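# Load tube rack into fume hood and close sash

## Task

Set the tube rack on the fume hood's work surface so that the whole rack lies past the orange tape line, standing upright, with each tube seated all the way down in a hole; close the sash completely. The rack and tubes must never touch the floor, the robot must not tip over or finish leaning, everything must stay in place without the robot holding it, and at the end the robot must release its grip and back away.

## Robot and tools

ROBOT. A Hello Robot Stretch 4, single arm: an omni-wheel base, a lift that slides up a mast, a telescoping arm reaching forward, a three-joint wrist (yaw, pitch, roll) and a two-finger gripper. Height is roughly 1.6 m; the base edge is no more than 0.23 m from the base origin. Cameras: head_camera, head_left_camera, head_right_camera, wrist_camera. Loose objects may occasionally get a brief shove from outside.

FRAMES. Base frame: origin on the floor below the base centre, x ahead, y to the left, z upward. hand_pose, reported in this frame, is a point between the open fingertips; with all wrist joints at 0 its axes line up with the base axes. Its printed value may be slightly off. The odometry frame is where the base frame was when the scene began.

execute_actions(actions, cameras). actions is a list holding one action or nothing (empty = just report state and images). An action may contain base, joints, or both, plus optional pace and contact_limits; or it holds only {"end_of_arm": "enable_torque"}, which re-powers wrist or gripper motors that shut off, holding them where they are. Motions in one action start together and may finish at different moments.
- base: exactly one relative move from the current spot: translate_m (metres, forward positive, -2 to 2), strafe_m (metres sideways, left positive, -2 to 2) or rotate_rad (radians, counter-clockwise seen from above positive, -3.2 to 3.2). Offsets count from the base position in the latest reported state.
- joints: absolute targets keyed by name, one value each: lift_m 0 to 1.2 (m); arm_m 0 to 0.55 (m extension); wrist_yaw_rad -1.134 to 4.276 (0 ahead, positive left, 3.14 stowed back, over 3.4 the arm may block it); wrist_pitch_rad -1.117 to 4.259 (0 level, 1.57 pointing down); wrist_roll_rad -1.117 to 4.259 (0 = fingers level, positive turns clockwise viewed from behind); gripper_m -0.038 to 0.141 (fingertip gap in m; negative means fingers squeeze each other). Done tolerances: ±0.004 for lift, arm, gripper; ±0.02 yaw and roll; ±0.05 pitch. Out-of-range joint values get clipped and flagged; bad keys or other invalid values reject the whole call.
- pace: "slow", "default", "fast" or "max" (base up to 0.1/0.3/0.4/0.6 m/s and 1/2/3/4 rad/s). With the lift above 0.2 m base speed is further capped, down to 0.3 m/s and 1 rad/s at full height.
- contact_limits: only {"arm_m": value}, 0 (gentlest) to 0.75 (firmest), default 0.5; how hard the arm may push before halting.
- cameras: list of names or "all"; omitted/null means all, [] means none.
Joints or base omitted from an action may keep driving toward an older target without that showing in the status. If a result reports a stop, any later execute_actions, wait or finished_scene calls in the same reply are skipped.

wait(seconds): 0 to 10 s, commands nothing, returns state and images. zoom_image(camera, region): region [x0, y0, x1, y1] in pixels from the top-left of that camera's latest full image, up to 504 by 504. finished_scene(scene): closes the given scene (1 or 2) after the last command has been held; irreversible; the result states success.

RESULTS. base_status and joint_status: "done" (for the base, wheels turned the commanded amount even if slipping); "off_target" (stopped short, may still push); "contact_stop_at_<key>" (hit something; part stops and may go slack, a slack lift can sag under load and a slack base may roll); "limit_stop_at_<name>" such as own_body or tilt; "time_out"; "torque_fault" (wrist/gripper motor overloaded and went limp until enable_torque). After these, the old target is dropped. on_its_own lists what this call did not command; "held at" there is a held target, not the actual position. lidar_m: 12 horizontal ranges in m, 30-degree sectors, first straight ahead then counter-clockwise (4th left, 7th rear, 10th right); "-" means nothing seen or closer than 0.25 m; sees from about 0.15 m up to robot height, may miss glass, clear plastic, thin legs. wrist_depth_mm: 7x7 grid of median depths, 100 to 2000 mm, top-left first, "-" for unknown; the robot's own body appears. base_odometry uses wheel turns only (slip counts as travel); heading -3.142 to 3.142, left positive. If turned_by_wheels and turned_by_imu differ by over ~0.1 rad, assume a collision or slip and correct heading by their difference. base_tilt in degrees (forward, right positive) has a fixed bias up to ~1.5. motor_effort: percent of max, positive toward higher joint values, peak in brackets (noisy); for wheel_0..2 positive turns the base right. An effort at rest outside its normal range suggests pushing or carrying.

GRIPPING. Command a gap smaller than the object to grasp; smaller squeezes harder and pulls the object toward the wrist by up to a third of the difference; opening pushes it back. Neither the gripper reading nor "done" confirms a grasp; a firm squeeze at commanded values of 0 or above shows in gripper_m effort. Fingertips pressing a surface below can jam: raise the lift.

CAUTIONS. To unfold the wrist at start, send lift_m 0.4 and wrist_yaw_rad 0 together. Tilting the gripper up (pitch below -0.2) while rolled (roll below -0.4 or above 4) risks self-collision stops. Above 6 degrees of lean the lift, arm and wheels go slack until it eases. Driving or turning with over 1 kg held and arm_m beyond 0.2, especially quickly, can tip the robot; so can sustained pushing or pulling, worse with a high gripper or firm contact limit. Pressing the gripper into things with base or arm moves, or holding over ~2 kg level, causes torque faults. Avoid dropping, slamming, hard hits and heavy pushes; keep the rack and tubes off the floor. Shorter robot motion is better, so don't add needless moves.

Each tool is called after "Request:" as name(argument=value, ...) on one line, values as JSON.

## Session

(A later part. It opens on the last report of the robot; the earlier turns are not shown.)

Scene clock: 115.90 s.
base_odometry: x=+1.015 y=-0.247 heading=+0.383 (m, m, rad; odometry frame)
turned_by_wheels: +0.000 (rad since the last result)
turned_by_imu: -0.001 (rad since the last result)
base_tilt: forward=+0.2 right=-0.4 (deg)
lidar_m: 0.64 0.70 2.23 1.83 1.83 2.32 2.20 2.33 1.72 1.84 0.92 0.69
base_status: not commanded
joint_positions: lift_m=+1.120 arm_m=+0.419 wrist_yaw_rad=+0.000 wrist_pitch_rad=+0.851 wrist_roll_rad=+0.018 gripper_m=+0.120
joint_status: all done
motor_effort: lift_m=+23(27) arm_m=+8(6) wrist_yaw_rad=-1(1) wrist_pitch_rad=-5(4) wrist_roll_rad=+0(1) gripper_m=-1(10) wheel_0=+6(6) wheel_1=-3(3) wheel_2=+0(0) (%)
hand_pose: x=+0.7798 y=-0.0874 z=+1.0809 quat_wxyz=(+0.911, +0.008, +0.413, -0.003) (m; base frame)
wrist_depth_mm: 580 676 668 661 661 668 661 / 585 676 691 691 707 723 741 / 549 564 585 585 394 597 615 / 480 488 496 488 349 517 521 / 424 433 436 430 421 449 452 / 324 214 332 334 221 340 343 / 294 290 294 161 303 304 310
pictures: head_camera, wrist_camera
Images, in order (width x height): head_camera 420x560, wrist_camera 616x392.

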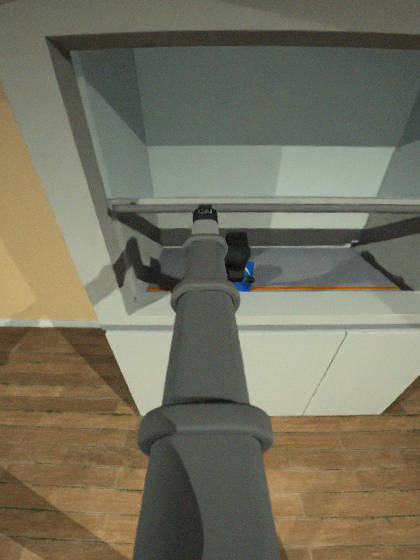

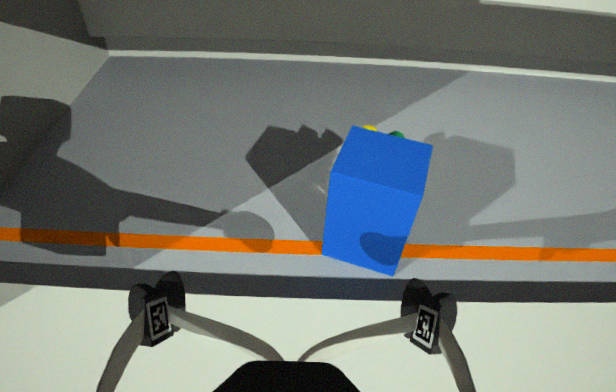

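Request:
execute_actions(actions=[{"base":{"strafe_m":-0.06},"joints":{"lift_m":1.2,"arm_m":0.45,"wrist_pitch_rad":1.15,"gripper_m":0.14},"pace":"slow"}], cameras=[])

Request:
execute_actions(actions=[{"base":{"translate_m":0.1},"pace":"slow"}], cameras=["head_left_camera","wrist_camera"])

Scene clock: 118.47 s.
base_odometry: x=+1.037 y=-0.303 heading=+0.383 (m, m, rad; odometry frame)
turned_by_wheels: +0.000 (rad since the last result)
turned_by_imu: +0.000 (rad since the last result)
base_tilt: forward=+0.1 right=-0.2 (deg)
lidar_m: 0.64 0.70 2.24 1.89 1.96 2.31 2.23 2.22 1.62 1.84 0.94 0.66
base_status: done
joint_positions: lift_m=+1.200 arm_m=+0.449 wrist_yaw_rad=+0.000 wrist_pitch_rad=+1.151 wrist_roll_rad=+0.018 gripper_m=+0.140
joint_status: all done
motor_effort: lift_m=+22(26) arm_m=+7(4) wrist_yaw_rad=-1(0) wrist_pitch_rad=-3(4) wrist_roll_rad=+1(0) gripper_m=+1(0) wheel_0=+6(8) wheel_1=-4(9) wheel_2=+0(2) (%)
hand_pose: x=+0.7374 y=-0.0874 z=+1.1145 quat_wxyz=(+0.839, +0.007, +0.544, -0.005) (m; base frame)
wrist_depth_mm: 591 591 591 603 609 615 621 / 535 539 539 389 559 559 574 / 488 496 504 375 508 512 521 / 455 455 466 459 477 477 484 / 373 377 379 382 389 389 392 / 351 212 359 359 355 362 366 / 330 329 334 153 338 340 345
pictures: none
No camera images: the call's "cameras" was empty. Leave "cameras" out to get every camera's image.

Scene clock: 120.73 s.
base_odometry: x=+1.129 y=-0.266 heading=+0.382 (m, m, rad; odometry frame)
turned_by_wheels: -0.001 (rad since the last result)
turned_by_imu: +0.046 (rad since the last result)
base_tilt: forward=-2.9 right=+1.5 (deg)
lidar_m: 0.58 0.63 2.26 1.93 1.98 2.33 1.84 1.50 1.55 2.02 0.81 0.61
base_status: done
joint_positions: lift_m=+1.200 arm_m=+0.449 wrist_yaw_rad=-0.015 wrist_pitch_rad=+1.156 wrist_roll_rad=+0.021 gripper_m=+0.140
joint_status: not commanded
on_its_own: base_tilt is 3.6 degrees off its reading at the scene's start (forward=+0.2 right=-0.3); wrist_yaw_rad is at rest, and its effort (+42) is outside its rest range (-13 to +13)
motor_effort: lift_m=+24(25) arm_m=+8(8) wrist_yaw_rad=+42(48) wrist_pitch_rad=-18(43) wrist_roll_rad=-10(11) gripper_m=+1(0) wheel_0=+5(9) wheel_1=+5(8) wheel_2=-20(26) (%)
hand_pose: x=+0.7344 y=-0.0891 z=+1.1137 quat_wxyz=(+0.837, +0.013, +0.546, -0.012) (m; base frame)
wrist_depth_mm: 621 683 699 683 691 683 683 / 597 621 615 615 621 621 627 / 559 564 564 410 549 559 564 / 512 512 517 433 512 517 521 / 480 480 480 477 477 480 477 / 394 211 394 394 387 384 392 / 368 366 370 153 366 366 368
pictures: head_left_camera, wrist_camera
Images, in order (width x height): head_left_camera 420x672, wrist_camera 616x392.

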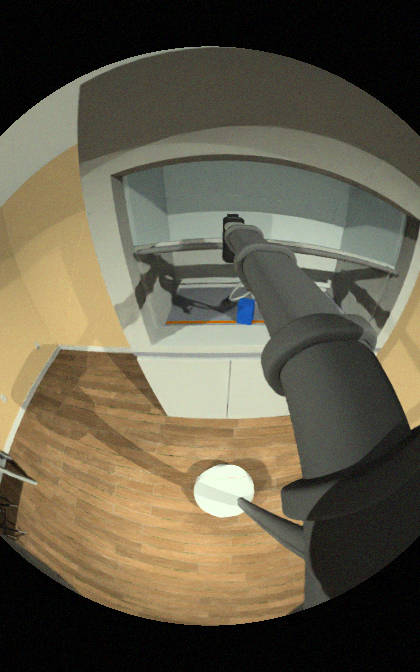

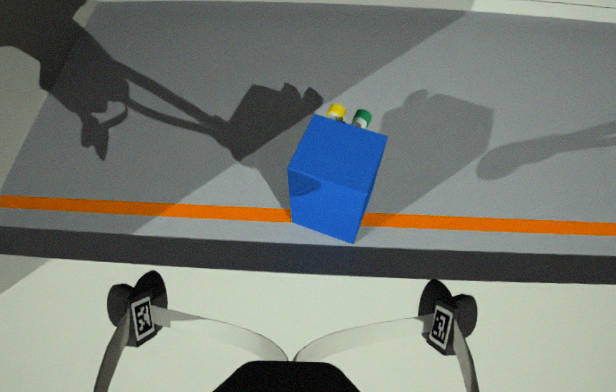

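Request:
execute_actions(actions=[{"base":{"translate_m":-0.12},"pace":"slow"}], cameras=[])

Request:
execute_actions(actions=[{"joints":{"lift_m":1.06,"arm_m":0.3,"wrist_pitch_rad":0.1,"wrist_yaw_rad":0},"pace":"slow"}], cameras=["head_left_camera","wrist_camera"])

Scene clock: 123.63 s.
base_odometry: x=+1.018 y=-0.310 heading=+0.381 (m, m, rad; odometry frame)
turned_by_wheels: -0.001 (rad since the last result)
turned_by_imu: -0.020 (rad since the last result)
base_tilt: forward=+0.1 right=-0.3 (deg)
lidar_m: 0.66 0.70 2.33 1.86 1.96 2.28 2.20 2.23 1.65 1.93 0.95 0.70
base_status: done
joint_positions: lift_m=+1.200 arm_m=+0.449 wrist_yaw_rad=+0.000 wrist_pitch_rad=+1.151 wrist_roll_rad=+0.018 gripper_m=+0.140
joint_status: not commanded
motor_effort: lift_m=+18(24) arm_m=+6(17) wrist_yaw_rad=+0(43) wrist_pitch_rad=-4(19) wrist_roll_rad=+0(11) gripper_m=+0(1) wheel_0=-4(10) wheel_1=-6(19) wheel_2=+4(19) (%)
hand_pose: x=+0.7375 y=-0.0874 z=+1.1148 quat_wxyz=(+0.839, +0.007, +0.544, -0.005) (m; base frame)
wrist_depth_mm: 564 585 603 597 609 615 634 / 530 539 544 539 442 564 569 / 492 500 496 436 496 517 525 / 455 459 466 466 469 477 480 / 373 379 382 384 387 394 392 / 349 211 355 362 355 359 366 / 809 336 336 153 340 343 345
pictures: none
No camera images: the call's "cameras" was empty. Leave "cameras" out to get every camera's image.

Scene clock: 126.40 s.
base_odometry: x=+1.018 y=-0.310 heading=+0.381 (m, m, rad; odometry frame)
turned_by_wheels: +0.000 (rad since the last result)
turned_by_imu: -0.001 (rad since the last result)
base_tilt: forward=+0.2 right=-0.4 (deg)
lidar_m: 0.65 0.73 2.32 1.88 1.94 2.27 2.19 2.21 1.64 1.94 0.95 0.69
base_status: not commanded
joint_positions: lift_m=+1.060 arm_m=+0.301 wrist_yaw_rad=+0.000 wrist_pitch_rad=+0.103 wrist_roll_rad=+0.018 gripper_m=+0.140
joint_status: all done
motor_effort: lift_m=+14(17) arm_m=-7(10) wrist_yaw_rad=+1(2) wrist_pitch_rad=-10(13) wrist_roll_rad=-1(0) gripper_m=+1(1) wheel_0=-4(4) wheel_1=-6(6) wheel_2=+4(4) (%)
hand_pose: x=+0.7592 y=-0.0874 z=+1.2090 quat_wxyz=(+0.999, +0.009, +0.051, +0.000) (m; base frame)
wrist_depth_mm: 574 798 809 798 272 530 535 / 615 809 809 809 798 809 809 / 603 820 820 820 809 820 809 / 615 820 831 820 820 820 809 / 615 842 820 820 820 820 831 / 634 210 842 831 831 831 831 / 627 676 707 153 732 732 759
pictures: head_left_camera, wrist_camera
Images, in order (width x height): head_left_camera 420x672, wrist_camera 616x392.

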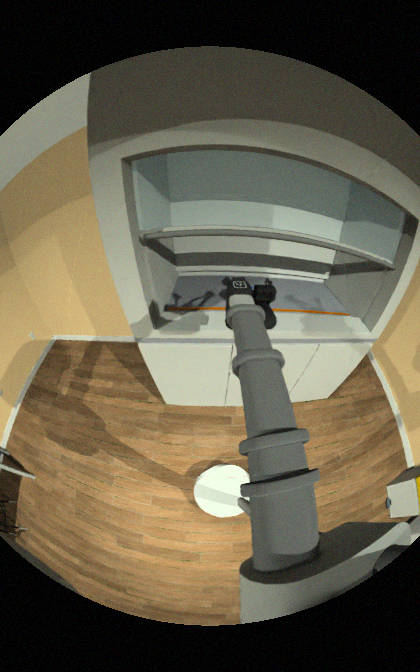

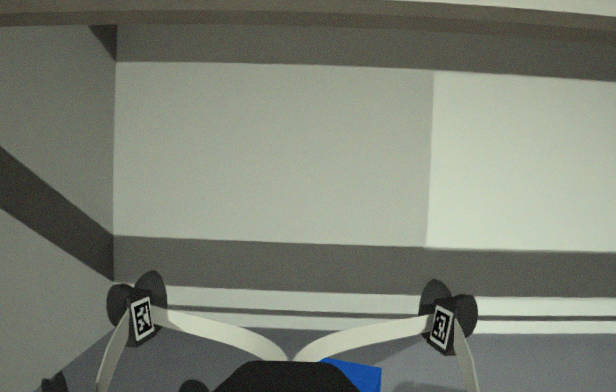

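Request:
execute_actions(actions=[{"joints":{"arm_m":0.2},"base":{"strafe_m":-0.02},"pace":"slow"}], cameras=[])

Request:
execute_actions(actions=[{"joints":{"lift_m":1.14,"wrist_pitch_rad":1.2},"pace":"slow"}], cameras=[])

Request:
execute_actions(actions=[{"joints":{"arm_m":0.5},"pace":"slow","contact_limits":{"arm_m":0.15}}], cameras=["head_left_camera","wrist_camera"])

Scene clock: 129.00 s.
base_odometry: x=+1.025 y=-0.329 heading=+0.381 (m, m, rad; odometry frame)
turned_by_wheels: +0.000 (rad since the last result)
turned_by_imu: -0.001 (rad since the last result)
base_tilt: forward=+0.2 right=-0.2 (deg)
lidar_m: 0.66 0.72 2.32 1.90 1.97 2.29 2.18 2.17 1.65 1.92 0.92 0.71
base_status: done
joint_positions: lift_m=+1.060 arm_m=+0.201 wrist_yaw_rad=+0.000 wrist_pitch_rad=+0.103 wrist_roll_rad=+0.018 gripper_m=+0.140
joint_status: all done
motor_effort: lift_m=+14(14) arm_m=-7(6) wrist_yaw_rad=+0(0) wrist_pitch_rad=-9(9) wrist_roll_rad=+0(1) gripper_m=+1(1) wheel_0=+4(6) wheel_1=-4(9) wheel_2=+0(1) (%)
hand_pose: x=+0.6592 y=-0.0874 z=+1.2090 quat_wxyz=(+0.999, +0.009, +0.051, +0.000) (m; base frame)
wrist_depth_mm: 327 327 303 300 298 297 297 / 627 878 917 891 917 904 891 / 640 904 917 931 917 917 904 / 647 931 917 931 917 917 904 / 661 917 931 931 931 917 904 / 676 210 931 931 931 931 931 / 640 683 691 153 723 741 759
pictures: none
No camera images: the call's "cameras" was empty. Leave "cameras" out to get every camera's image.

Scene clock: 130.53 s.
base_odometry: x=+1.025 y=-0.329 heading=+0.381 (m, m, rad; odometry frame)
turned_by_wheels: +0.000 (rad since the last result)
turned_by_imu: +0.000 (rad since the last result)
base_tilt: forward=+0.2 right=-0.3 (deg)
lidar_m: 0.66 0.70 2.33 1.90 1.99 2.27 2.21 2.18 1.64 1.96 0.91 0.69
base_status: not commanded
joint_positions: lift_m=+1.140 arm_m=+0.201 wrist_yaw_rad=+0.000 wrist_pitch_rad=+1.200 wrist_roll_rad=+0.018 gripper_m=+0.140
joint_status: all done
motor_effort: lift_m=+22(25) arm_m=-7(7) wrist_yaw_rad=+1(0) wrist_pitch_rad=-2(6) wrist_roll_rad=-1(0) gripper_m=+0(0) wheel_0=+4(4) wheel_1=-4(4) wheel_2=+0(0) (%)
hand_pose: x=+0.4766 y=-0.0874 z=+1.0489 quat_wxyz=(+0.825, +0.007, +0.565, -0.005) (m; base frame)
wrist_depth_mm: 402 404 410 415 413 424 427 / 402 397 389 394 397 397 394 / 512 504 496 484 492 455 445 / 715 683 676 640 621 603 585 / 1308 1042 1025 976 931 878 866 / 1229 213 1255 1255 1229 1255 1281 / 1160 1160 1160 153 1182 1205 1205
pictures: none
No camera images: the call's "cameras" was empty. Leave "cameras" out to get every camera's image.

Scene clock: 134.80 s.
base_odometry: x=+1.025 y=-0.329 heading=+0.381 (m, m, rad; odometry frame)
turned_by_wheels: +0.000 (rad since the last result)
turned_by_imu: -0.001 (rad since the last result)
base_tilt: forward=+0.2 right=-0.3 (deg)
lidar_m: 0.67 0.73 2.32 1.89 1.97 2.26 2.20 2.18 1.66 1.94 0.91 0.69
base_status: not commanded
joint_positions: lift_m=+1.140 arm_m=+0.499 wrist_yaw_rad=+0.000 wrist_pitch_rad=+1.201 wrist_roll_rad=+0.018 gripper_m=+0.140
joint_status: all done
motor_effort: lift_m=+23(23) arm_m=+7(4) wrist_yaw_rad=+0(1) wrist_pitch_rad=-3(3) wrist_roll_rad=+0(0) gripper_m=+1(0) wheel_0=+4(4) wheel_1=-4(4) wheel_2=+0(0) (%)
contact_limits: arm_m 0.15
hand_pose: x=+0.7740 y=-0.0874 z=+1.0489 quat_wxyz=(+0.825, +0.007, +0.565, -0.005) (m; base frame)
wrist_depth_mm: 466 469 477 469 484 492 496 / 433 439 436 294 294 455 462 / 402 404 407 359 407 421 427 / 375 379 382 384 389 394 397 / 306 306 310 312 314 317 319 / 287 212 293 294 291 296 298 / 272 272 274 154 281 281 285
pictures: head_left_camera, wrist_camera
Images, in order (width x height): head_left_camera 420x672, wrist_camera 616x392.

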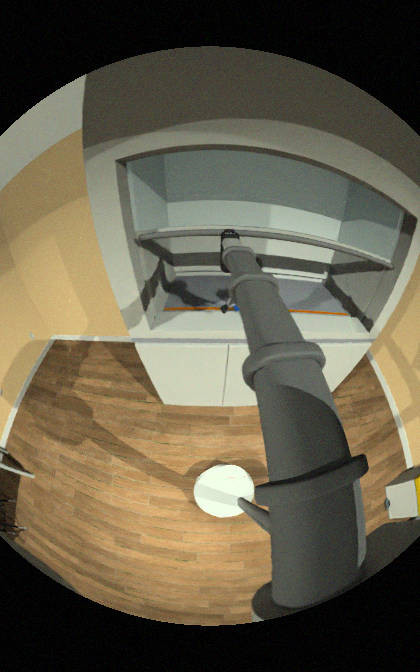

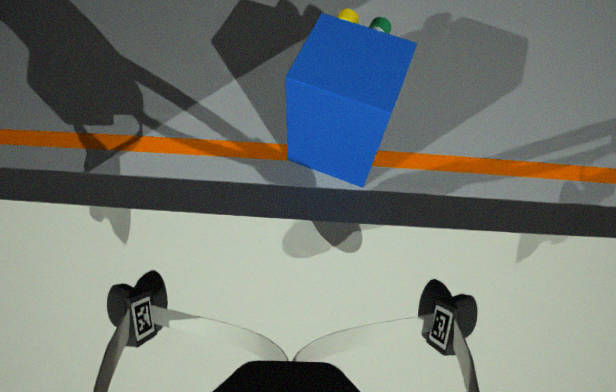

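Request:
execute_actions(actions=[{"joints":{"lift_m":1.11},"base":{"strafe_m":-0.03},"pace":"slow"}], cameras=[])

Request:
execute_actions(actions=[{"base":{"translate_m":0.09},"joints":{"arm_m":0.55},"pace":"slow"}], cameras=["head_left_camera","wrist_camera"])

Scene clock: 136.57 s.
base_odometry: x=+1.036 y=-0.356 heading=+0.381 (m, m, rad; odometry frame)
turned_by_wheels: +0.000 (rad since the last result)
turned_by_imu: +0.000 (rad since the last result)
base_tilt: forward=+0.1 right=-0.3 (deg)
lidar_m: 0.67 0.71 2.32 1.92 1.99 2.27 2.20 2.14 1.61 1.96 0.92 0.70
base_status: done
joint_positions: lift_m=+1.110 arm_m=+0.499 wrist_yaw_rad=+0.000 wrist_pitch_rad=+1.201 wrist_roll_rad=+0.018 gripper_m=+0.140
joint_status: all done
motor_effort: lift_m=+14(17) arm_m=+8(7) wrist_yaw_rad=+1(1) wrist_pitch_rad=-3(3) wrist_roll_rad=-1(1) gripper_m=+2(1) wheel_0=+4(9) wheel_1=-4(10) wheel_2=+0(2) (%)
hand_pose: x=+0.7740 y=-0.0874 z=+1.0196 quat_wxyz=(+0.825, +0.007, +0.565, -0.005) (m; base frame)
wrist_depth_mm: 430 427 436 266 439 449 455 / 397 399 399 265 407 415 421 / 370 373 373 336 382 384 392 / 293 347 349 351 359 362 364 / 274 277 278 282 283 285 289 / 258 212 263 267 264 266 271 / 245 247 249 153 253 253 255
pictures: none
No camera images: the call's "cameras" was empty. Leave "cameras" out to get every camera's image.

Scene clock: 138.87 s.
base_odometry: x=+1.120 y=-0.323 heading=+0.381 (m, m, rad; odometry frame)
turned_by_wheels: +0.000 (rad since the last result)
turned_by_imu: -0.032 (rad since the last result)
base_tilt: forward=+0.2 right=-0.3 (deg)
lidar_m: 0.56 0.60 2.12 1.96 1.96 2.38 2.32 2.21 1.67 2.04 0.80 0.59
base_status: done
joint_positions: lift_m=+1.110 arm_m=+0.532 wrist_yaw_rad=+0.000 wrist_pitch_rad=+1.201 wrist_roll_rad=+0.018 gripper_m=+0.140
joint_status: arm_m contact_stop (moved +0.033 of +0.051)
on_its_own: arm_m is slack since a contact_stop (your +0.550 is given up)
motor_effort: lift_m=+18(29) arm_m=+0(20) wrist_yaw_rad=+0(2) wrist_pitch_rad=-4(6) wrist_roll_rad=-1(1) gripper_m=+1(0) wheel_0=+1(14) wheel_1=+0(12) wheel_2=+0(30) (%)
hand_pose: x=+0.8075 y=-0.0874 z=+1.0192 quat_wxyz=(+0.825, +0.007, +0.565, -0.005) (m; base frame)
wrist_depth_mm: 427 427 433 439 445 449 455 / 397 399 404 404 410 415 424 / 368 373 373 268 382 387 389 / 343 349 216 213 355 359 364 / 324 327 213 201 334 336 340 / 306 211 309 306 310 314 319 / 289 289 291 153 298 301 301
pictures: head_left_camera, wrist_camera
Images, in order (width x height): head_left_camera 420x672, wrist_camera 616x392.

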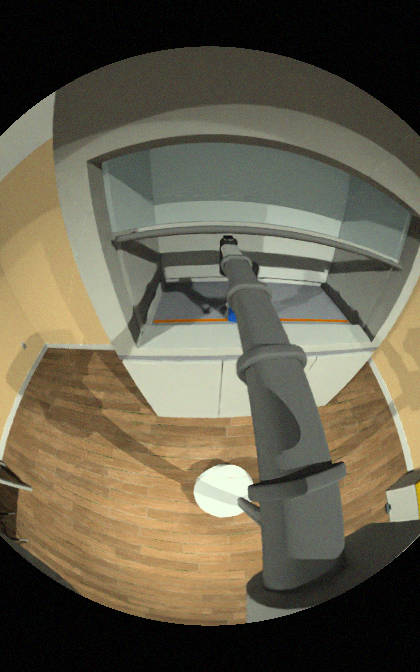

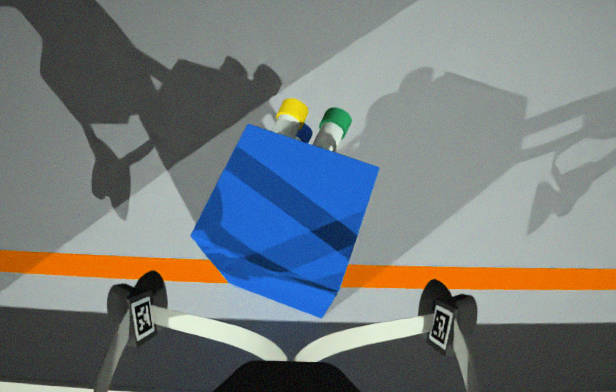

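Request:
execute_actions(actions=[{"joints":{"lift_m":1.085},"pace":"slow"}], cameras=[])

Request:
execute_actions(actions=[{"base":{"translate_m":0.05},"joints":{"arm_m":0.532},"pace":"slow"}], cameras=["head_left_camera","wrist_camera"])

Scene clock: 140.07 s.
base_odometry: x=+1.120 y=-0.323 heading=+0.381 (m, m, rad; odometry frame)
turned_by_wheels: +0.000 (rad since the last result)
turned_by_imu: +0.000 (rad since the last result)
base_tilt: forward=+0.3 right=-0.3 (deg)
lidar_m: 0.56 0.60 2.09 1.94 1.94 2.37 2.31 2.22 1.65 2.03 0.82 0.58
base_status: not commanded
joint_positions: lift_m=+1.085 arm_m=+0.532 wrist_yaw_rad=+0.000 wrist_pitch_rad=+1.201 wrist_roll_rad=+0.018 gripper_m=+0.140
joint_status: all done
on_its_own: arm_m is held at +0.532, not at your +0.550, since a contact_stop
motor_effort: lift_m=+14(17) arm_m=+0(0) wrist_yaw_rad=+1(1) wrist_pitch_rad=-4(4) wrist_roll_rad=-1(0) gripper_m=+0(2) wheel_0=+2(1) wheel_1=-1(1) wheel_2=+0(0) (%)
hand_pose: x=+0.8075 y=-0.0874 z=+0.9946 quat_wxyz=(+0.825, +0.007, +0.565, -0.005) (m; base frame)
wrist_depth_mm: 397 394 404 407 413 415 421 / 366 368 373 375 379 382 389 / 342 343 336 200 351 357 362 / 317 320 186 187 327 334 336 / 298 300 226 177 307 310 314 / 283 212 286 285 286 289 294 / 267 267 272 153 274 277 279
pictures: none
No camera images: the call's "cameras" was empty. Leave "cameras" out to get every camera's image.

Scene clock: 141.77 s.
base_odometry: x=+1.166 y=-0.304 heading=+0.382 (m, m, rad; odometry frame)
turned_by_wheels: +0.000 (rad since the last result)
turned_by_imu: +0.000 (rad since the last result)
base_tilt: forward=+0.3 right=-0.2 (deg)
lidar_m: 0.52 0.55 2.01 1.91 1.97 2.45 2.34 2.23 1.67 2.03 0.75 0.54
base_status: done
joint_positions: lift_m=+1.085 arm_m=+0.532 wrist_yaw_rad=+0.000 wrist_pitch_rad=+1.201 wrist_roll_rad=+0.018 gripper_m=+0.140
joint_status: all done
motor_effort: lift_m=+14(14) arm_m=-1(4) wrist_yaw_rad=+0(2) wrist_pitch_rad=-4(4) wrist_roll_rad=-1(1) gripper_m=+0(1) wheel_0=+5(9) wheel_1=+4(7) wheel_2=-5(10) (%)
hand_pose: x=+0.8074 y=-0.0874 z=+0.9946 quat_wxyz=(+0.825, +0.007, +0.565, -0.005) (m; base frame)
wrist_depth_mm: 397 397 399 407 410 413 421 / 366 368 368 375 379 384 387 / 342 343 336 342 353 357 357 / 317 322 186 186 327 332 336 / 298 303 174 175 309 310 314 / 282 205 168 167 289 289 296 / 267 267 271 153 274 273 279
pictures: head_left_camera, wrist_camera
Images, in order (width x height): head_left_camera 420x672, wrist_camera 616x392.

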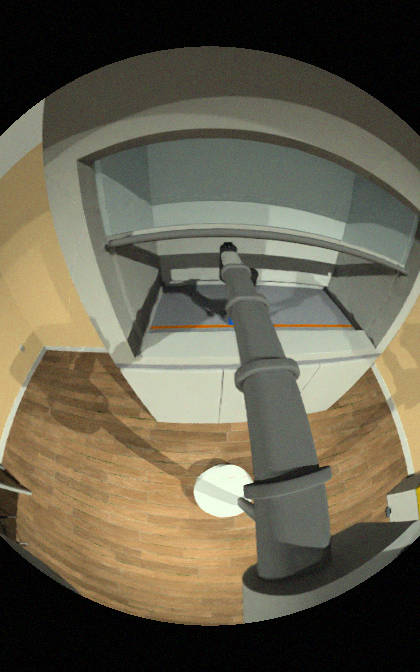

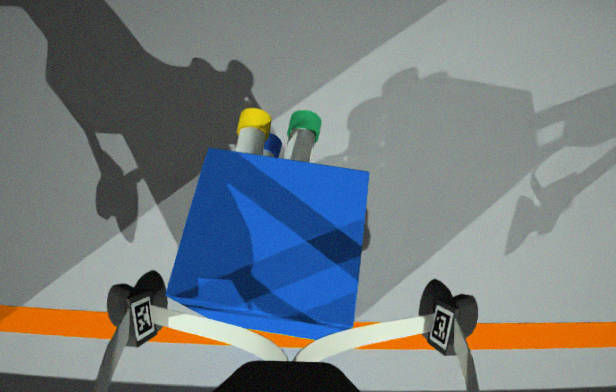

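Request:
execute_actions(actions=[{"base":{"translate_m":0.02},"pace":"slow"}], cameras=[])

Request:
execute_actions(actions=[{"joints":{"gripper_m":0.02}}], cameras=[])

Request:
execute_actions(actions=[{"joints":{"lift_m":1.11},"pace":"slow"}], cameras=["wrist_camera"])

Scene clock: 143.23 s.
base_odometry: x=+1.184 y=-0.297 heading=+0.382 (m, m, rad; odometry frame)
turned_by_wheels: +0.000 (rad since the last result)
turned_by_imu: +0.000 (rad since the last result)
base_tilt: forward=+0.2 right=-0.3 (deg)
lidar_m: 0.49 0.55 1.99 2.08 1.98 2.49 2.36 2.22 1.64 2.04 0.71 0.51
base_status: done
joint_positions: lift_m=+1.085 arm_m=+0.532 wrist_yaw_rad=+0.000 wrist_pitch_rad=+1.201 wrist_roll_rad=+0.018 gripper_m=+0.140
joint_status: not commanded
motor_effort: lift_m=+14(14) arm_m=-1(1) wrist_yaw_rad=+1(1) wrist_pitch_rad=-3(4) wrist_roll_rad=+0(0) gripper_m=+1(1) wheel_0=+4(7) wheel_1=+5(5) wheel_2=-4(9) (%)
hand_pose: x=+0.8074 y=-0.0874 z=+0.9946 quat_wxyz=(+0.825, +0.007, +0.565, -0.005) (m; base frame)
wrist_depth_mm: 394 397 402 407 410 415 418 / 368 370 368 375 379 384 389 / 342 340 336 342 353 355 359 / 319 320 185 186 329 334 336 / 297 301 174 175 310 310 314 / 281 206 167 167 287 291 294 / 266 267 270 153 274 276 278
pictures: none
No camera images: the call's "cameras" was empty. Leave "cameras" out to get every camera's image.

Scene clock: 145.40 s.
base_odometry: x=+1.184 y=-0.297 heading=+0.382 (m, m, rad; odometry frame)
turned_by_wheels: +0.000 (rad since the last result)
turned_by_imu: -0.001 (rad since the last result)
base_tilt: forward=+0.2 right=-0.3 (deg)
lidar_m: 0.49 0.54 2.03 2.09 1.94 2.48 2.38 2.23 1.69 2.03 0.71 0.54
base_status: not commanded
joint_positions: lift_m=+1.085 arm_m=+0.532 wrist_yaw_rad=+0.000 wrist_pitch_rad=+1.201 wrist_roll_rad=+0.018 gripper_m=+0.021
joint_status: all done
motor_effort: lift_m=+14(14) arm_m=-1(1) wrist_yaw_rad=+0(0) wrist_pitch_rad=-5(5) wrist_roll_rad=-1(0) gripper_m=-31(31) wheel_0=+4(3) wheel_1=+5(5) wheel_2=-4(4) (%)
hand_pose: x=+0.8073 y=-0.0874 z=+0.9945 quat_wxyz=(+0.825, +0.007, +0.565, -0.005) (m; base frame)
wrist_depth_mm: 394 399 402 404 413 413 415 / 364 366 370 373 379 384 389 / 340 342 224 223 353 357 359 / 317 322 169 167 320 332 334 / 298 300 157 157 303 312 312 / 281 283 150 150 176 291 294 / 264 264 267 276 267 271 278
pictures: none
No camera images: the call's "cameras" was empty. Leave "cameras" out to get every camera's image.

Scene clock: 146.40 s.
base_odometry: x=+1.184 y=-0.297 heading=+0.382 (m, m, rad; odometry frame)
turned_by_wheels: +0.000 (rad since the last result)
turned_by_imu: +0.000 (rad since the last result)
base_tilt: forward=+0.3 right=-0.3 (deg)
lidar_m: 0.48 0.53 2.01 2.07 1.96 2.45 2.37 2.22 1.70 2.03 0.74 0.51
base_status: not commanded
joint_positions: lift_m=+1.110 arm_m=+0.532 wrist_yaw_rad=+0.000 wrist_pitch_rad=+1.201 wrist_roll_rad=+0.018 gripper_m=+0.021
joint_status: all done
motor_effort: lift_m=+22(21) arm_m=-1(1) wrist_yaw_rad=+0(1) wrist_pitch_rad=-6(5) wrist_roll_rad=-1(0) gripper_m=-31(31) wheel_0=+4(4) wheel_1=+5(5) wheel_2=-4(4) (%)
hand_pose: x=+0.8073 y=-0.0874 z=+1.0188 quat_wxyz=(+0.825, +0.007, +0.565, -0.005) (m; base frame)
wrist_depth_mm: 427 424 433 439 442 445 452 / 397 399 402 407 410 415 415 / 368 370 225 224 379 384 387 / 343 345 168 167 349 357 359 / 322 325 157 157 327 332 338 / 304 306 149 150 176 317 319 / 287 287 287 297 290 293 301
pictures: wrist_camera
Images, in order (width x height): wrist_camera 616x392.

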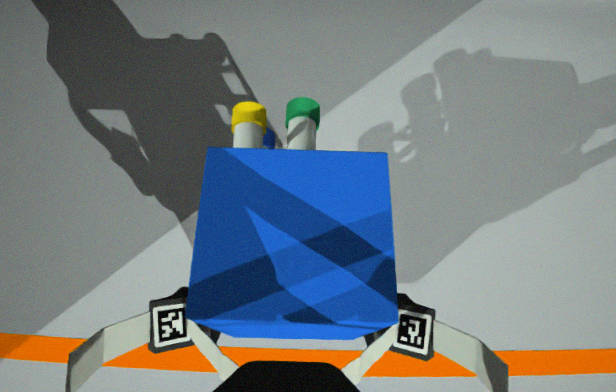

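Request:
execute_actions(actions=[{"joints":{"wrist_pitch_rad":0.6},"pace":"slow"}], cameras=[])

Request:
execute_actions(actions=[{"joints":{"wrist_pitch_rad":-0.1,"lift_m":0.95},"pace":"slow"}], cameras=["head_left_camera","wrist_camera"])

Scene clock: 147.70 s.
base_odometry: x=+1.184 y=-0.297 heading=+0.382 (m, m, rad; odometry frame)
turned_by_wheels: +0.000 (rad since the last result)
turned_by_imu: +0.000 (rad since the last result)
base_tilt: forward=+0.3 right=-0.1 (deg)
lidar_m: 0.48 0.53 2.01 2.09 1.96 2.48 2.38 2.23 1.70 2.05 0.72 0.53
base_status: not commanded
joint_positions: lift_m=+1.110 arm_m=+0.532 wrist_yaw_rad=+0.000 wrist_pitch_rad=+0.603 wrist_roll_rad=+0.018 gripper_m=+0.021
joint_status: all done
motor_effort: lift_m=+23(23) arm_m=-1(1) wrist_yaw_rad=+2(1) wrist_pitch_rad=-11(13) wrist_roll_rad=-1(1) gripper_m=-31(30) wheel_0=+4(4) wheel_1=+5(5) wheel_2=-4(4) (%)
hand_pose: x=+0.9407 y=-0.0874 z=+1.1241 quat_wxyz=(+0.955, +0.009, +0.297, -0.003) (m; base frame)
wrist_depth_mm: 368 368 368 366 366 368 366 / 394 392 399 397 392 397 392 / 430 427 415 219 427 430 424 / 469 466 169 168 452 469 462 / 539 549 157 158 492 559 539 / 455 459 150 151 176 488 484 / 389 382 394 415 389 402 421
pictures: none
No camera images: the call's "cameras" was empty. Leave "cameras" out to get every camera's image.

Scene clock: 149.80 s.
base_odometry: x=+1.184 y=-0.297 heading=+0.382 (m, m, rad; odometry frame)
turned_by_wheels: +0.000 (rad since the last result)
turned_by_imu: -0.001 (rad since the last result)
base_tilt: forward=+0.2 right=-0.3 (deg)
lidar_m: 0.50 0.53 2.02 2.09 1.95 2.46 2.35 2.22 1.69 2.04 0.72 0.53
base_status: not commanded
joint_positions: lift_m=+0.950 arm_m=+0.532 wrist_yaw_rad=+0.000 wrist_pitch_rad=-0.096 wrist_roll_rad=+0.018 gripper_m=+0.021
joint_status: all done
motor_effort: lift_m=+14(22) arm_m=-1(1) wrist_yaw_rad=+0(1) wrist_pitch_rad=-12(18) wrist_roll_rad=+0(0) gripper_m=-30(30) wheel_0=+4(4) wheel_1=+5(5) wheel_2=-4(4) (%)
hand_pose: x=+0.9903 y=-0.0874 z=+1.1562 quat_wxyz=(+0.999, +0.009, -0.048, +0.000) (m; base frame)
wrist_depth_mm: 452 449 452 455 459 459 462 / 439 439 442 445 449 455 455 / 427 433 427 218 439 442 442 / 421 427 168 167 427 427 436 / 413 413 157 157 418 427 427 / 402 402 150 151 176 415 415 / 394 394 399 402 402 404 407
pictures: head_left_camera, wrist_camera
Images, in order (width x height): head_left_camera 420x672, wrist_camera 616x392.

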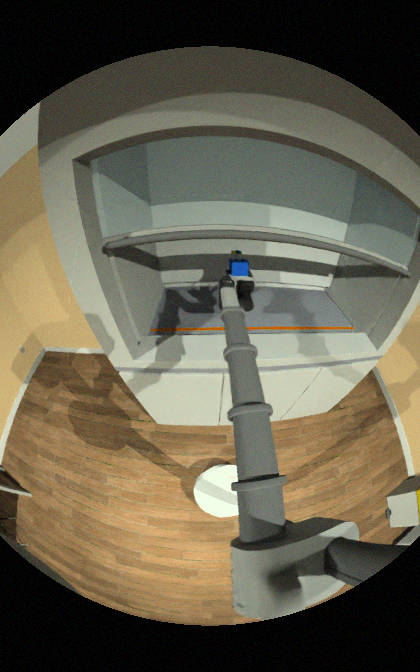

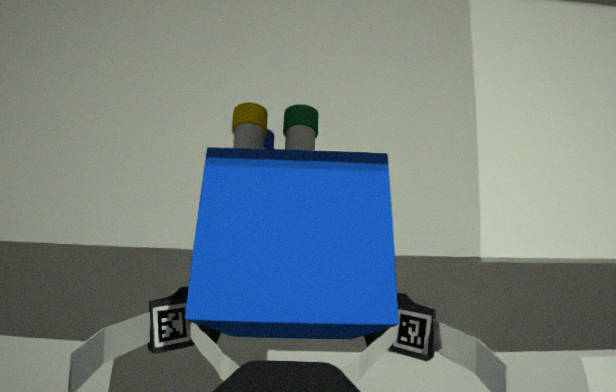

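Request:
execute_actions(actions=[{"joints":{"wrist_pitch_rad":0.0,"lift_m":0.89},"pace":"slow"}], cameras=["head_left_camera","wrist_camera"])

Scene clock: 151.77 s.
base_odometry: x=+1.184 y=-0.297 heading=+0.382 (m, m, rad; odometry frame)
turned_by_wheels: +0.000 (rad since the last result)
turned_by_imu: -0.001 (rad since the last result)
base_tilt: forward=+0.3 right=-0.2 (deg)
lidar_m: 0.51 0.51 1.99 2.08 1.97 2.48 2.38 2.25 1.70 2.04 0.70 0.52
base_status: not commanded
joint_positions: lift_m=+0.890 arm_m=+0.532 wrist_yaw_rad=+0.000 wrist_pitch_rad=+0.003 wrist_roll_rad=+0.018 gripper_m=+0.021
joint_status: all done
motor_effort: lift_m=+14(13) arm_m=-1(1) wrist_yaw_rad=+1(0) wrist_pitch_rad=-11(11) wrist_roll_rad=+0(0) gripper_m=-30(31) wheel_0=+4(4) wheel_1=+5(5) wheel_2=-4(4) (%)
hand_pose: x=+0.9916 y=-0.0874 z=+1.0676 quat_wxyz=(+1.000, +0.009, +0.002, +0.000) (m; base frame)
wrist_depth_mm: 418 418 418 427 421 427 430 / 415 418 418 421 421 427 427 / 415 415 415 218 421 427 427 / 410 413 168 167 421 424 421 / 407 410 157 158 418 418 421 / 410 407 150 150 176 418 421 / 439 415 436 459 421 455 466
pictures: head_left_camera, wrist_camera
Images, in order (width x height): head_left_camera 420x672, wrist_camera 616x392.

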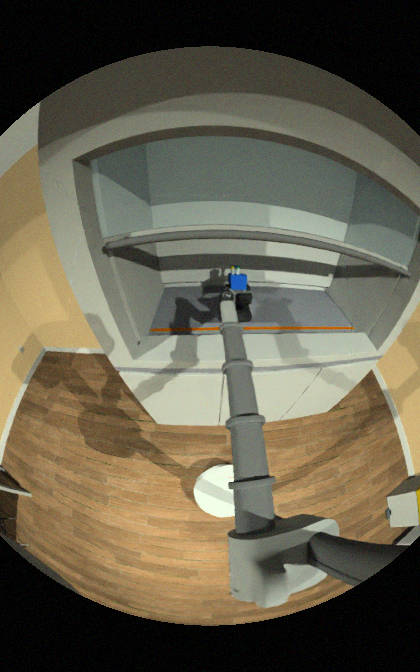

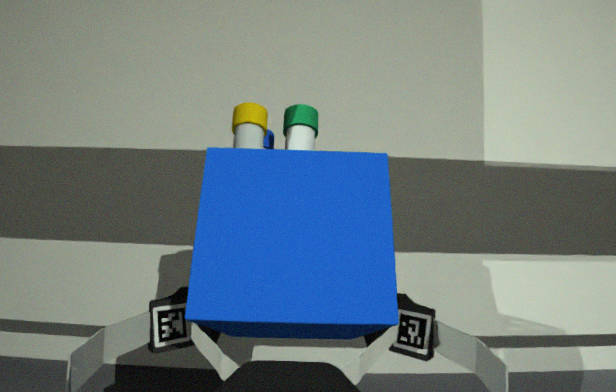

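Request:
execute_actions(actions=[{"joints":{"wrist_pitch_rad":0.1,"lift_m":0.875},"pace":"slow"}], cameras=["wrist_camera"])

Scene clock: 152.87 s.
base_odometry: x=+1.184 y=-0.297 heading=+0.382 (m, m, rad; odometry frame)
turned_by_wheels: +0.000 (rad since the last result)
turned_by_imu: +0.000 (rad since the last result)
base_tilt: forward=+0.2 right=-0.2 (deg)
lidar_m: 0.48 0.54 2.02 2.09 1.95 2.47 2.38 2.24 1.70 2.05 0.71 0.51
base_status: not commanded
joint_positions: lift_m=+0.875 arm_m=+0.532 wrist_yaw_rad=+0.000 wrist_pitch_rad=+0.103 wrist_roll_rad=+0.018 gripper_m=+0.021
joint_status: all done
motor_effort: lift_m=+14(14) arm_m=-1(1) wrist_yaw_rad=+1(1) wrist_pitch_rad=-10(12) wrist_roll_rad=+0(0) gripper_m=-31(29) wheel_0=+4(4) wheel_1=+5(5) wheel_2=-3(4) (%)
hand_pose: x=+0.9901 y=-0.0874 z=+1.0238 quat_wxyz=(+0.999, +0.009, +0.052, +0.000) (m; base frame)
wrist_depth_mm: 394 397 399 402 404 402 404 / 399 399 404 404 407 407 413 / 404 404 404 220 413 413 413 / 404 407 168 167 413 418 415 / 413 415 157 158 415 418 418 / 449 452 150 150 176 469 477 / 315 306 317 364 307 329 359
pictures: wrist_camera
Images, in order (width x height): wrist_camera 616x392.

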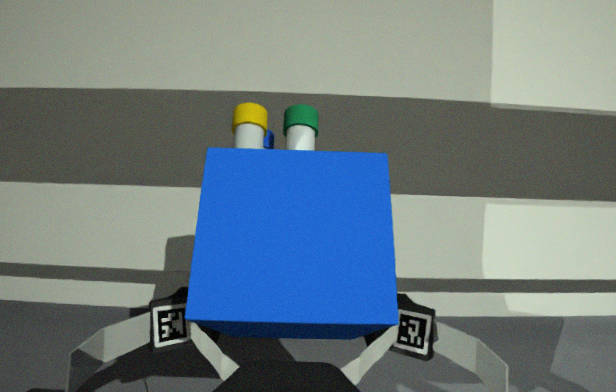

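Request:
execute_actions(actions=[{"joints":{"lift_m":0.855},"pace":"slow"}], cameras=["wrist_camera","head_left_camera"])

Scene clock: 154.03 s.
base_odometry: x=+1.184 y=-0.297 heading=+0.382 (m, m, rad; odometry frame)
turned_by_wheels: +0.000 (rad since the last result)
turned_by_imu: +0.000 (rad since the last result)
base_tilt: forward=+0.2 right=-0.3 (deg)
lidar_m: 0.50 0.52 1.99 2.10 1.97 2.47 2.36 2.25 1.68 2.05 0.72 0.50
base_status: not commanded
joint_positions: lift_m=+0.855 arm_m=+0.532 wrist_yaw_rad=+0.000 wrist_pitch_rad=+0.103 wrist_roll_rad=+0.018 gripper_m=+0.021
joint_status: all done
motor_effort: lift_m=+14(17) arm_m=-1(2) wrist_yaw_rad=+1(1) wrist_pitch_rad=-10(10) wrist_roll_rad=+0(1) gripper_m=-30(30) wheel_0=+4(4) wheel_1=+5(5) wheel_2=-4(4) (%)
hand_pose: x=+0.9901 y=-0.0874 z=+1.0038 quat_wxyz=(+0.999, +0.009, +0.052, +0.000) (m; base frame)
wrist_depth_mm: 399 399 399 402 402 404 407 / 399 402 402 404 407 407 410 / 404 404 404 218 413 413 415 / 404 413 168 167 413 418 418 / 459 459 157 157 418 421 424 / 394 399 150 150 176 445 449 / 278 270 279 320 271 289 329
pictures: head_left_camera, wrist_camera
Images, in order (width x height): head_left_camera 420x672, wrist_camera 616x392.

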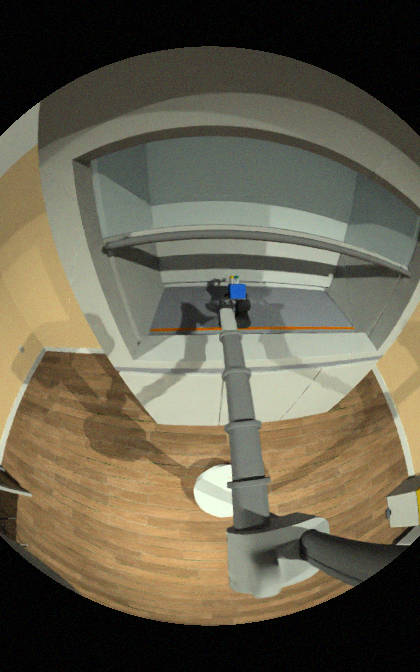

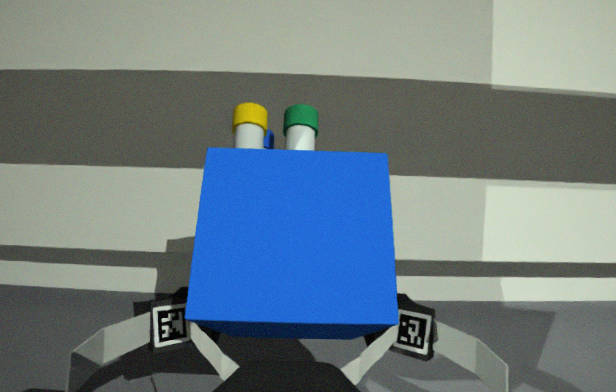

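Request:
execute_actions(actions=[{"joints":{"lift_m":0.835},"pace":"slow"}], cameras=["wrist_camera"])

Scene clock: 155.20 s.
base_odometry: x=+1.184 y=-0.297 heading=+0.382 (m, m, rad; odometry frame)
turned_by_wheels: +0.000 (rad since the last result)
turned_by_imu: +0.000 (rad since the last result)
base_tilt: forward=+0.3 right=-0.3 (deg)
lidar_m: 0.48 0.50 1.99 2.08 1.95 2.46 2.38 2.25 1.70 2.03 0.73 0.53
base_status: not commanded
joint_positions: lift_m=+0.835 arm_m=+0.532 wrist_yaw_rad=+0.000 wrist_pitch_rad=+0.103 wrist_roll_rad=+0.018 gripper_m=+0.021
joint_status: all done
motor_effort: lift_m=+14(16) arm_m=-2(1) wrist_yaw_rad=+1(0) wrist_pitch_rad=-11(11) wrist_roll_rad=-1(1) gripper_m=-30(31) wheel_0=+4(4) wheel_1=+5(5) wheel_2=-4(4) (%)
hand_pose: x=+0.9901 y=-0.0874 z=+0.9838 quat_wxyz=(+0.999, +0.009, +0.052, +0.000) (m; base frame)
wrist_depth_mm: 399 397 402 402 404 404 410 / 402 399 402 404 407 407 410 / 404 407 404 220 410 413 413 / 407 410 168 167 415 415 415 / 455 462 157 157 415 469 473 / 342 349 150 150 176 387 392 / 242 234 242 279 235 249 283
pictures: wrist_camera
Images, in order (width x height): wrist_camera 616x392.

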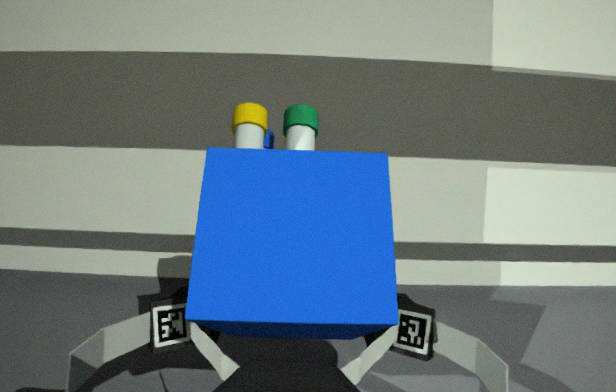

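Request:
execute_actions(actions=[{"joints":{"lift_m":0.82},"pace":"slow"}], cameras=[])

Request:
execute_actions(actions=[{"joints":{"gripper_m":0.13},"pace":"slow"}], cameras=["wrist_camera","head_left_camera"])

Scene clock: 156.30 s.
base_odometry: x=+1.184 y=-0.297 heading=+0.382 (m, m, rad; odometry frame)
turned_by_wheels: +0.000 (rad since the last result)
turned_by_imu: +0.000 (rad since the last result)
base_tilt: forward=+0.3 right=-0.3 (deg)
lidar_m: 0.49 0.52 2.00 2.07 1.97 2.48 2.36 2.25 1.69 2.05 0.69 0.53
base_status: not commanded
joint_positions: lift_m=+0.820 arm_m=+0.532 wrist_yaw_rad=+0.000 wrist_pitch_rad=+0.103 wrist_roll_rad=+0.018 gripper_m=+0.021
joint_status: all done
motor_effort: lift_m=+14(13) arm_m=-1(1) wrist_yaw_rad=+0(1) wrist_pitch_rad=-10(11) wrist_roll_rad=-1(1) gripper_m=-31(31) wheel_0=+4(4) wheel_1=+5(5) wheel_2=-4(4) (%)
hand_pose: x=+0.9901 y=-0.0874 z=+0.9688 quat_wxyz=(+0.999, +0.009, +0.052, +0.000) (m; base frame)
wrist_depth_mm: 394 399 399 402 404 407 410 / 399 397 404 407 407 413 410 / 404 404 404 220 415 413 415 / 407 407 168 167 415 415 415 / 455 459 157 157 455 462 473 / 303 309 150 150 176 345 345 / 215 208 216 250 211 223 253
pictures: none
No camera images: the call's "cameras" was empty. Leave "cameras" out to get every camera's image.

Scene clock: 160.77 s.
base_odometry: x=+1.184 y=-0.297 heading=+0.382 (m, m, rad; odometry frame)
turned_by_wheels: +0.000 (rad since the last result)
turned_by_imu: -0.001 (rad since the last result)
base_tilt: forward=+0.2 right=-0.2 (deg)
lidar_m: 0.49 0.51 2.02 2.04 1.94 2.49 2.39 2.22 1.67 2.04 0.73 0.53
base_status: not commanded
joint_positions: lift_m=+0.820 arm_m=+0.532 wrist_yaw_rad=+0.000 wrist_pitch_rad=+0.103 wrist_roll_rad=+0.018 gripper_m=+0.130
joint_status: all done
motor_effort: lift_m=+14(14) arm_m=-1(1) wrist_yaw_rad=+1(0) wrist_pitch_rad=-11(11) wrist_roll_rad=+0(1) gripper_m=+1(30) wheel_0=+4(4) wheel_1=+5(5) wheel_2=-4(4) (%)
hand_pose: x=+0.9901 y=-0.0874 z=+0.9689 quat_wxyz=(+0.999, +0.009, +0.051, +0.000) (m; base frame)
wrist_depth_mm: 397 399 404 399 402 404 404 / 399 402 407 407 407 410 410 / 404 404 404 407 410 410 415 / 404 407 191 187 415 415 415 / 459 459 180 177 466 473 469 / 306 211 173 170 218 315 347 / 222 221 228 157 236 238 253
pictures: head_left_camera, wrist_camera
Images, in order (width x height): head_left_camera 420x672, wrist_camera 616x392.

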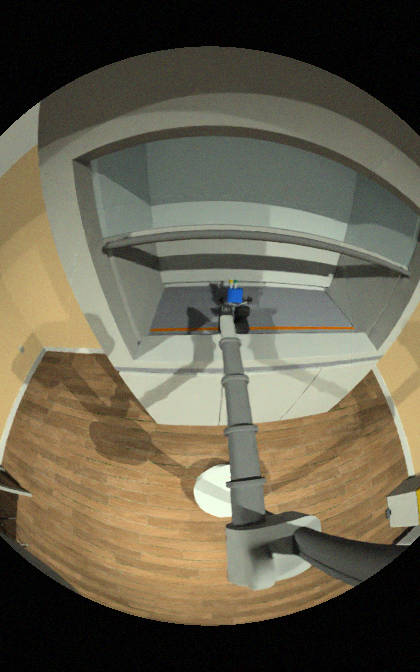

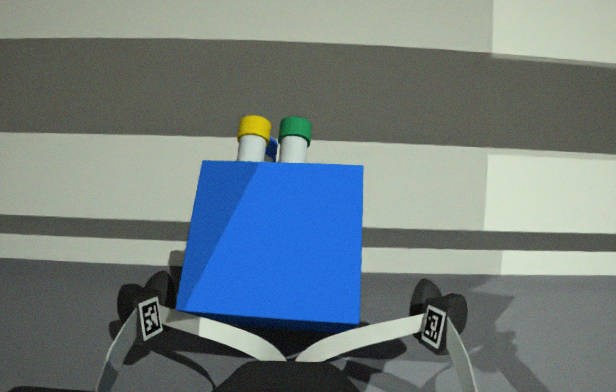

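Request:
execute_actions(actions=[{"joints":{"arm_m":0.42,"gripper_m":0.14},"pace":"slow"}], cameras=["wrist_camera","head_left_camera"])

Scene clock: 163.03 s.
base_odometry: x=+1.185 y=-0.297 heading=+0.383 (m, m, rad; odometry frame)
turned_by_wheels: +0.000 (rad since the last result)
turned_by_imu: -0.003 (rad since the last result)
base_tilt: forward=+0.3 right=-0.2 (deg)
lidar_m: 0.49 0.53 1.98 2.07 1.95 2.48 2.37 2.25 1.71 2.04 0.73 0.52
base_status: not commanded
joint_positions: lift_m=+0.821 arm_m=+0.447 wrist_yaw_rad=+0.004 wrist_pitch_rad=+0.088 wrist_roll_rad=+0.018 gripper_m=+0.140
joint_status: arm_m contact_stop (moved -0.085 of -0.112); the others done
on_its_own: arm_m is slack since a contact_stop (your +0.420 is given up); wrist_pitch_rad is at rest, and its effort (+33) is outside its rest range (-23 to +23)
motor_effort: lift_m=+4(14) arm_m=+0(23) wrist_yaw_rad=-12(46) wrist_pitch_rad=+33(55) wrist_roll_rad=-2(2) gripper_m=+0(1) wheel_0=+4(5) wheel_1=+1(5) wheel_2=+5(17) (%)
hand_pose: x=+0.9054 y=-0.0862 z=+0.9740 quat_wxyz=(+0.999, +0.009, +0.044, +0.002) (m; base frame)
wrist_depth_mm: 484 492 488 492 500 496 496 / 492 492 496 496 500 500 500 / 492 488 500 500 500 504 504 / 492 492 500 500 500 500 508 / 539 544 496 336 554 549 559 / 375 210 243 239 392 397 442 / 267 265 246 153 287 290 310
pictures: head_left_camera, wrist_camera
Images, in order (width x height): head_left_camera 420x672, wrist_camera 616x392.

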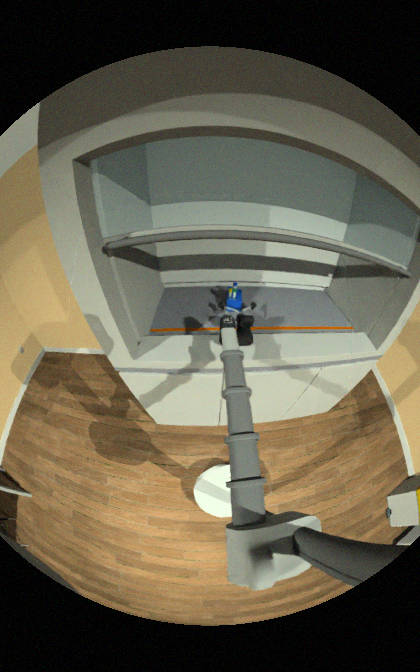

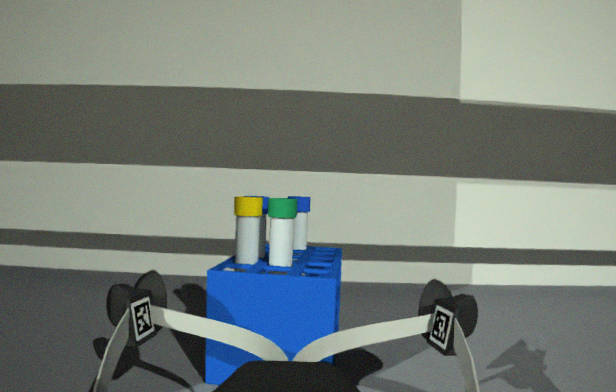

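Request:
execute_actions(actions=[{"joints":{"lift_m":0.87},"pace":"slow"}], cameras=[])

Request:
execute_actions(actions=[{"joints":{"arm_m":0.05,"gripper_m":0.0,"wrist_yaw_rad":0}}], cameras=[])

Request:
execute_actions(actions=[{"joints":{"lift_m":1.2,"wrist_pitch_rad":-0.45},"base":{"translate_m":-0.1}}], cameras=["wrist_camera","head_left_camera"])

Scene clock: 165.07 s.
base_odometry: x=+1.185 y=-0.297 heading=+0.382 (m, m, rad; odometry frame)
turned_by_wheels: -0.001 (rad since the last result)
turned_by_imu: -0.002 (rad since the last result)
base_tilt: forward=+0.3 right=-0.2 (deg)
lidar_m: 0.49 0.53 1.97 2.10 1.97 2.46 2.37 2.24 1.69 2.01 0.74 0.50
base_status: not commanded
joint_positions: lift_m=+0.870 arm_m=+0.447 wrist_yaw_rad=+0.000 wrist_pitch_rad=+0.102 wrist_roll_rad=+0.018 gripper_m=+0.140
joint_status: all done
on_its_own: arm_m is held at +0.447, not at your +0.420, since a contact_stop
motor_effort: lift_m=+22(24) arm_m=-2(2) wrist_yaw_rad=+1(24) wrist_pitch_rad=-7(33) wrist_roll_rad=+0(2) gripper_m=+1(1) wheel_0=+0(4) wheel_1=+1(1) wheel_2=+1(9) (%)
hand_pose: x=+0.9051 y=-0.0873 z=+1.0185 quat_wxyz=(+0.999, +0.009, +0.051, +0.000) (m; base frame)
wrist_depth_mm: 480 477 484 484 484 484 492 / 488 484 488 488 492 496 496 / 484 488 492 496 492 504 504 / 488 496 496 500 496 504 504 / 539 539 500 504 508 500 504 / 439 209 277 274 452 452 496 / 319 315 249 153 338 342 351
pictures: none
No camera images: the call's "cameras" was empty. Leave "cameras" out to get every camera's image.

Scene clock: 167.43 s.
base_odometry: x=+1.185 y=-0.297 heading=+0.382 (m, m, rad; odometry frame)
turned_by_wheels: +0.000 (rad since the last result)
turned_by_imu: -0.001 (rad since the last result)
base_tilt: forward=+0.3 right=-0.2 (deg)
lidar_m: 0.50 0.52 1.98 2.11 1.98 2.50 2.34 2.25 1.69 2.03 0.73 0.52
base_status: not commanded
joint_positions: lift_m=+0.870 arm_m=+0.051 wrist_yaw_rad=+0.000 wrist_pitch_rad=+0.102 wrist_roll_rad=+0.018 gripper_m=+0.000
joint_status: all done
motor_effort: lift_m=+23(22) arm_m=-7(7) wrist_yaw_rad=+1(3) wrist_pitch_rad=-8(8) wrist_roll_rad=+0(0) gripper_m=-6(7) wheel_0=+0(0) wheel_1=+1(1) wheel_2=+1(1) (%)
hand_pose: x=+0.5091 y=-0.0874 z=+1.0184 quat_wxyz=(+0.999, +0.009, +0.051, +0.000) (m; base frame)
wrist_depth_mm: 723 878 878 878 891 891 878 / 732 878 878 878 891 904 891 / 715 891 904 891 891 917 917 / 732 878 904 904 904 931 917 / 676 778 798 661 866 904 931 / 312 322 306 204 351 353 353 / 247 246 182 180 177 256 258
pictures: none
No camera images: the call's "cameras" was empty. Leave "cameras" out to get every camera's image.

Scene clock: 169.83 s.
base_odometry: x=+1.092 y=-0.334 heading=+0.381 (m, m, rad; odometry frame)
turned_by_wheels: -0.001 (rad since the last result)
turned_by_imu: -0.001 (rad since the last result)
base_tilt: forward=+0.2 right=-0.3 (deg)
lidar_m: 0.58 0.63 2.14 1.92 1.96 2.36 2.31 2.26 1.63 1.95 0.86 0.64
base_status: done
joint_positions: lift_m=+1.200 arm_m=+0.051 wrist_yaw_rad=+0.000 wrist_pitch_rad=-0.448 wrist_roll_rad=+0.018 gripper_m=+0.000
joint_status: all done
motor_effort: lift_m=+22(23) arm_m=-7(7) wrist_yaw_rad=+1(1) wrist_pitch_rad=-9(14) wrist_roll_rad=+0(0) gripper_m=-7(6) wheel_0=-3(9) wheel_1=-5(9) wheel_2=+2(12) (%)
hand_pose: x=+0.4822 y=-0.0874 z=+1.5028 quat_wxyz=(+0.975, +0.009, -0.222, +0.002) (m; base frame)
wrist_depth_mm: 544 544 554 574 574 580 591 / 500 500 508 512 521 530 539 / 473 473 480 477 480 496 488 / 741 1042 1138 1160 1182 1182 1025 / 723 1025 1078 1098 1138 1118 1078 / 759 976 976 204 1042 1042 1025 / 750 904 182 180 176 976 991
pictures: head_left_camera, wrist_camera
Images, in order (width x height): head_left_camera 420x672, wrist_camera 616x392.

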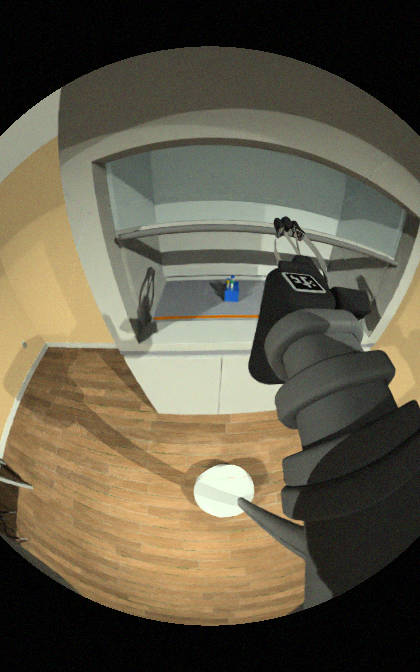

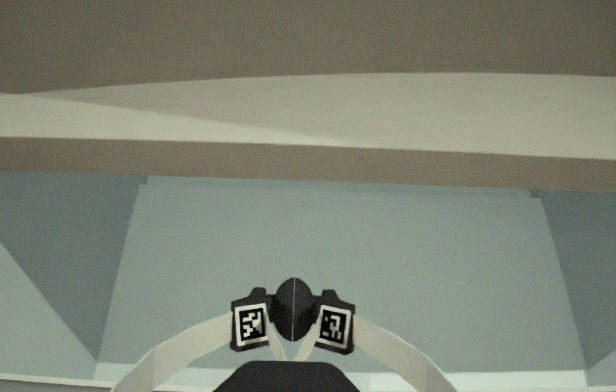

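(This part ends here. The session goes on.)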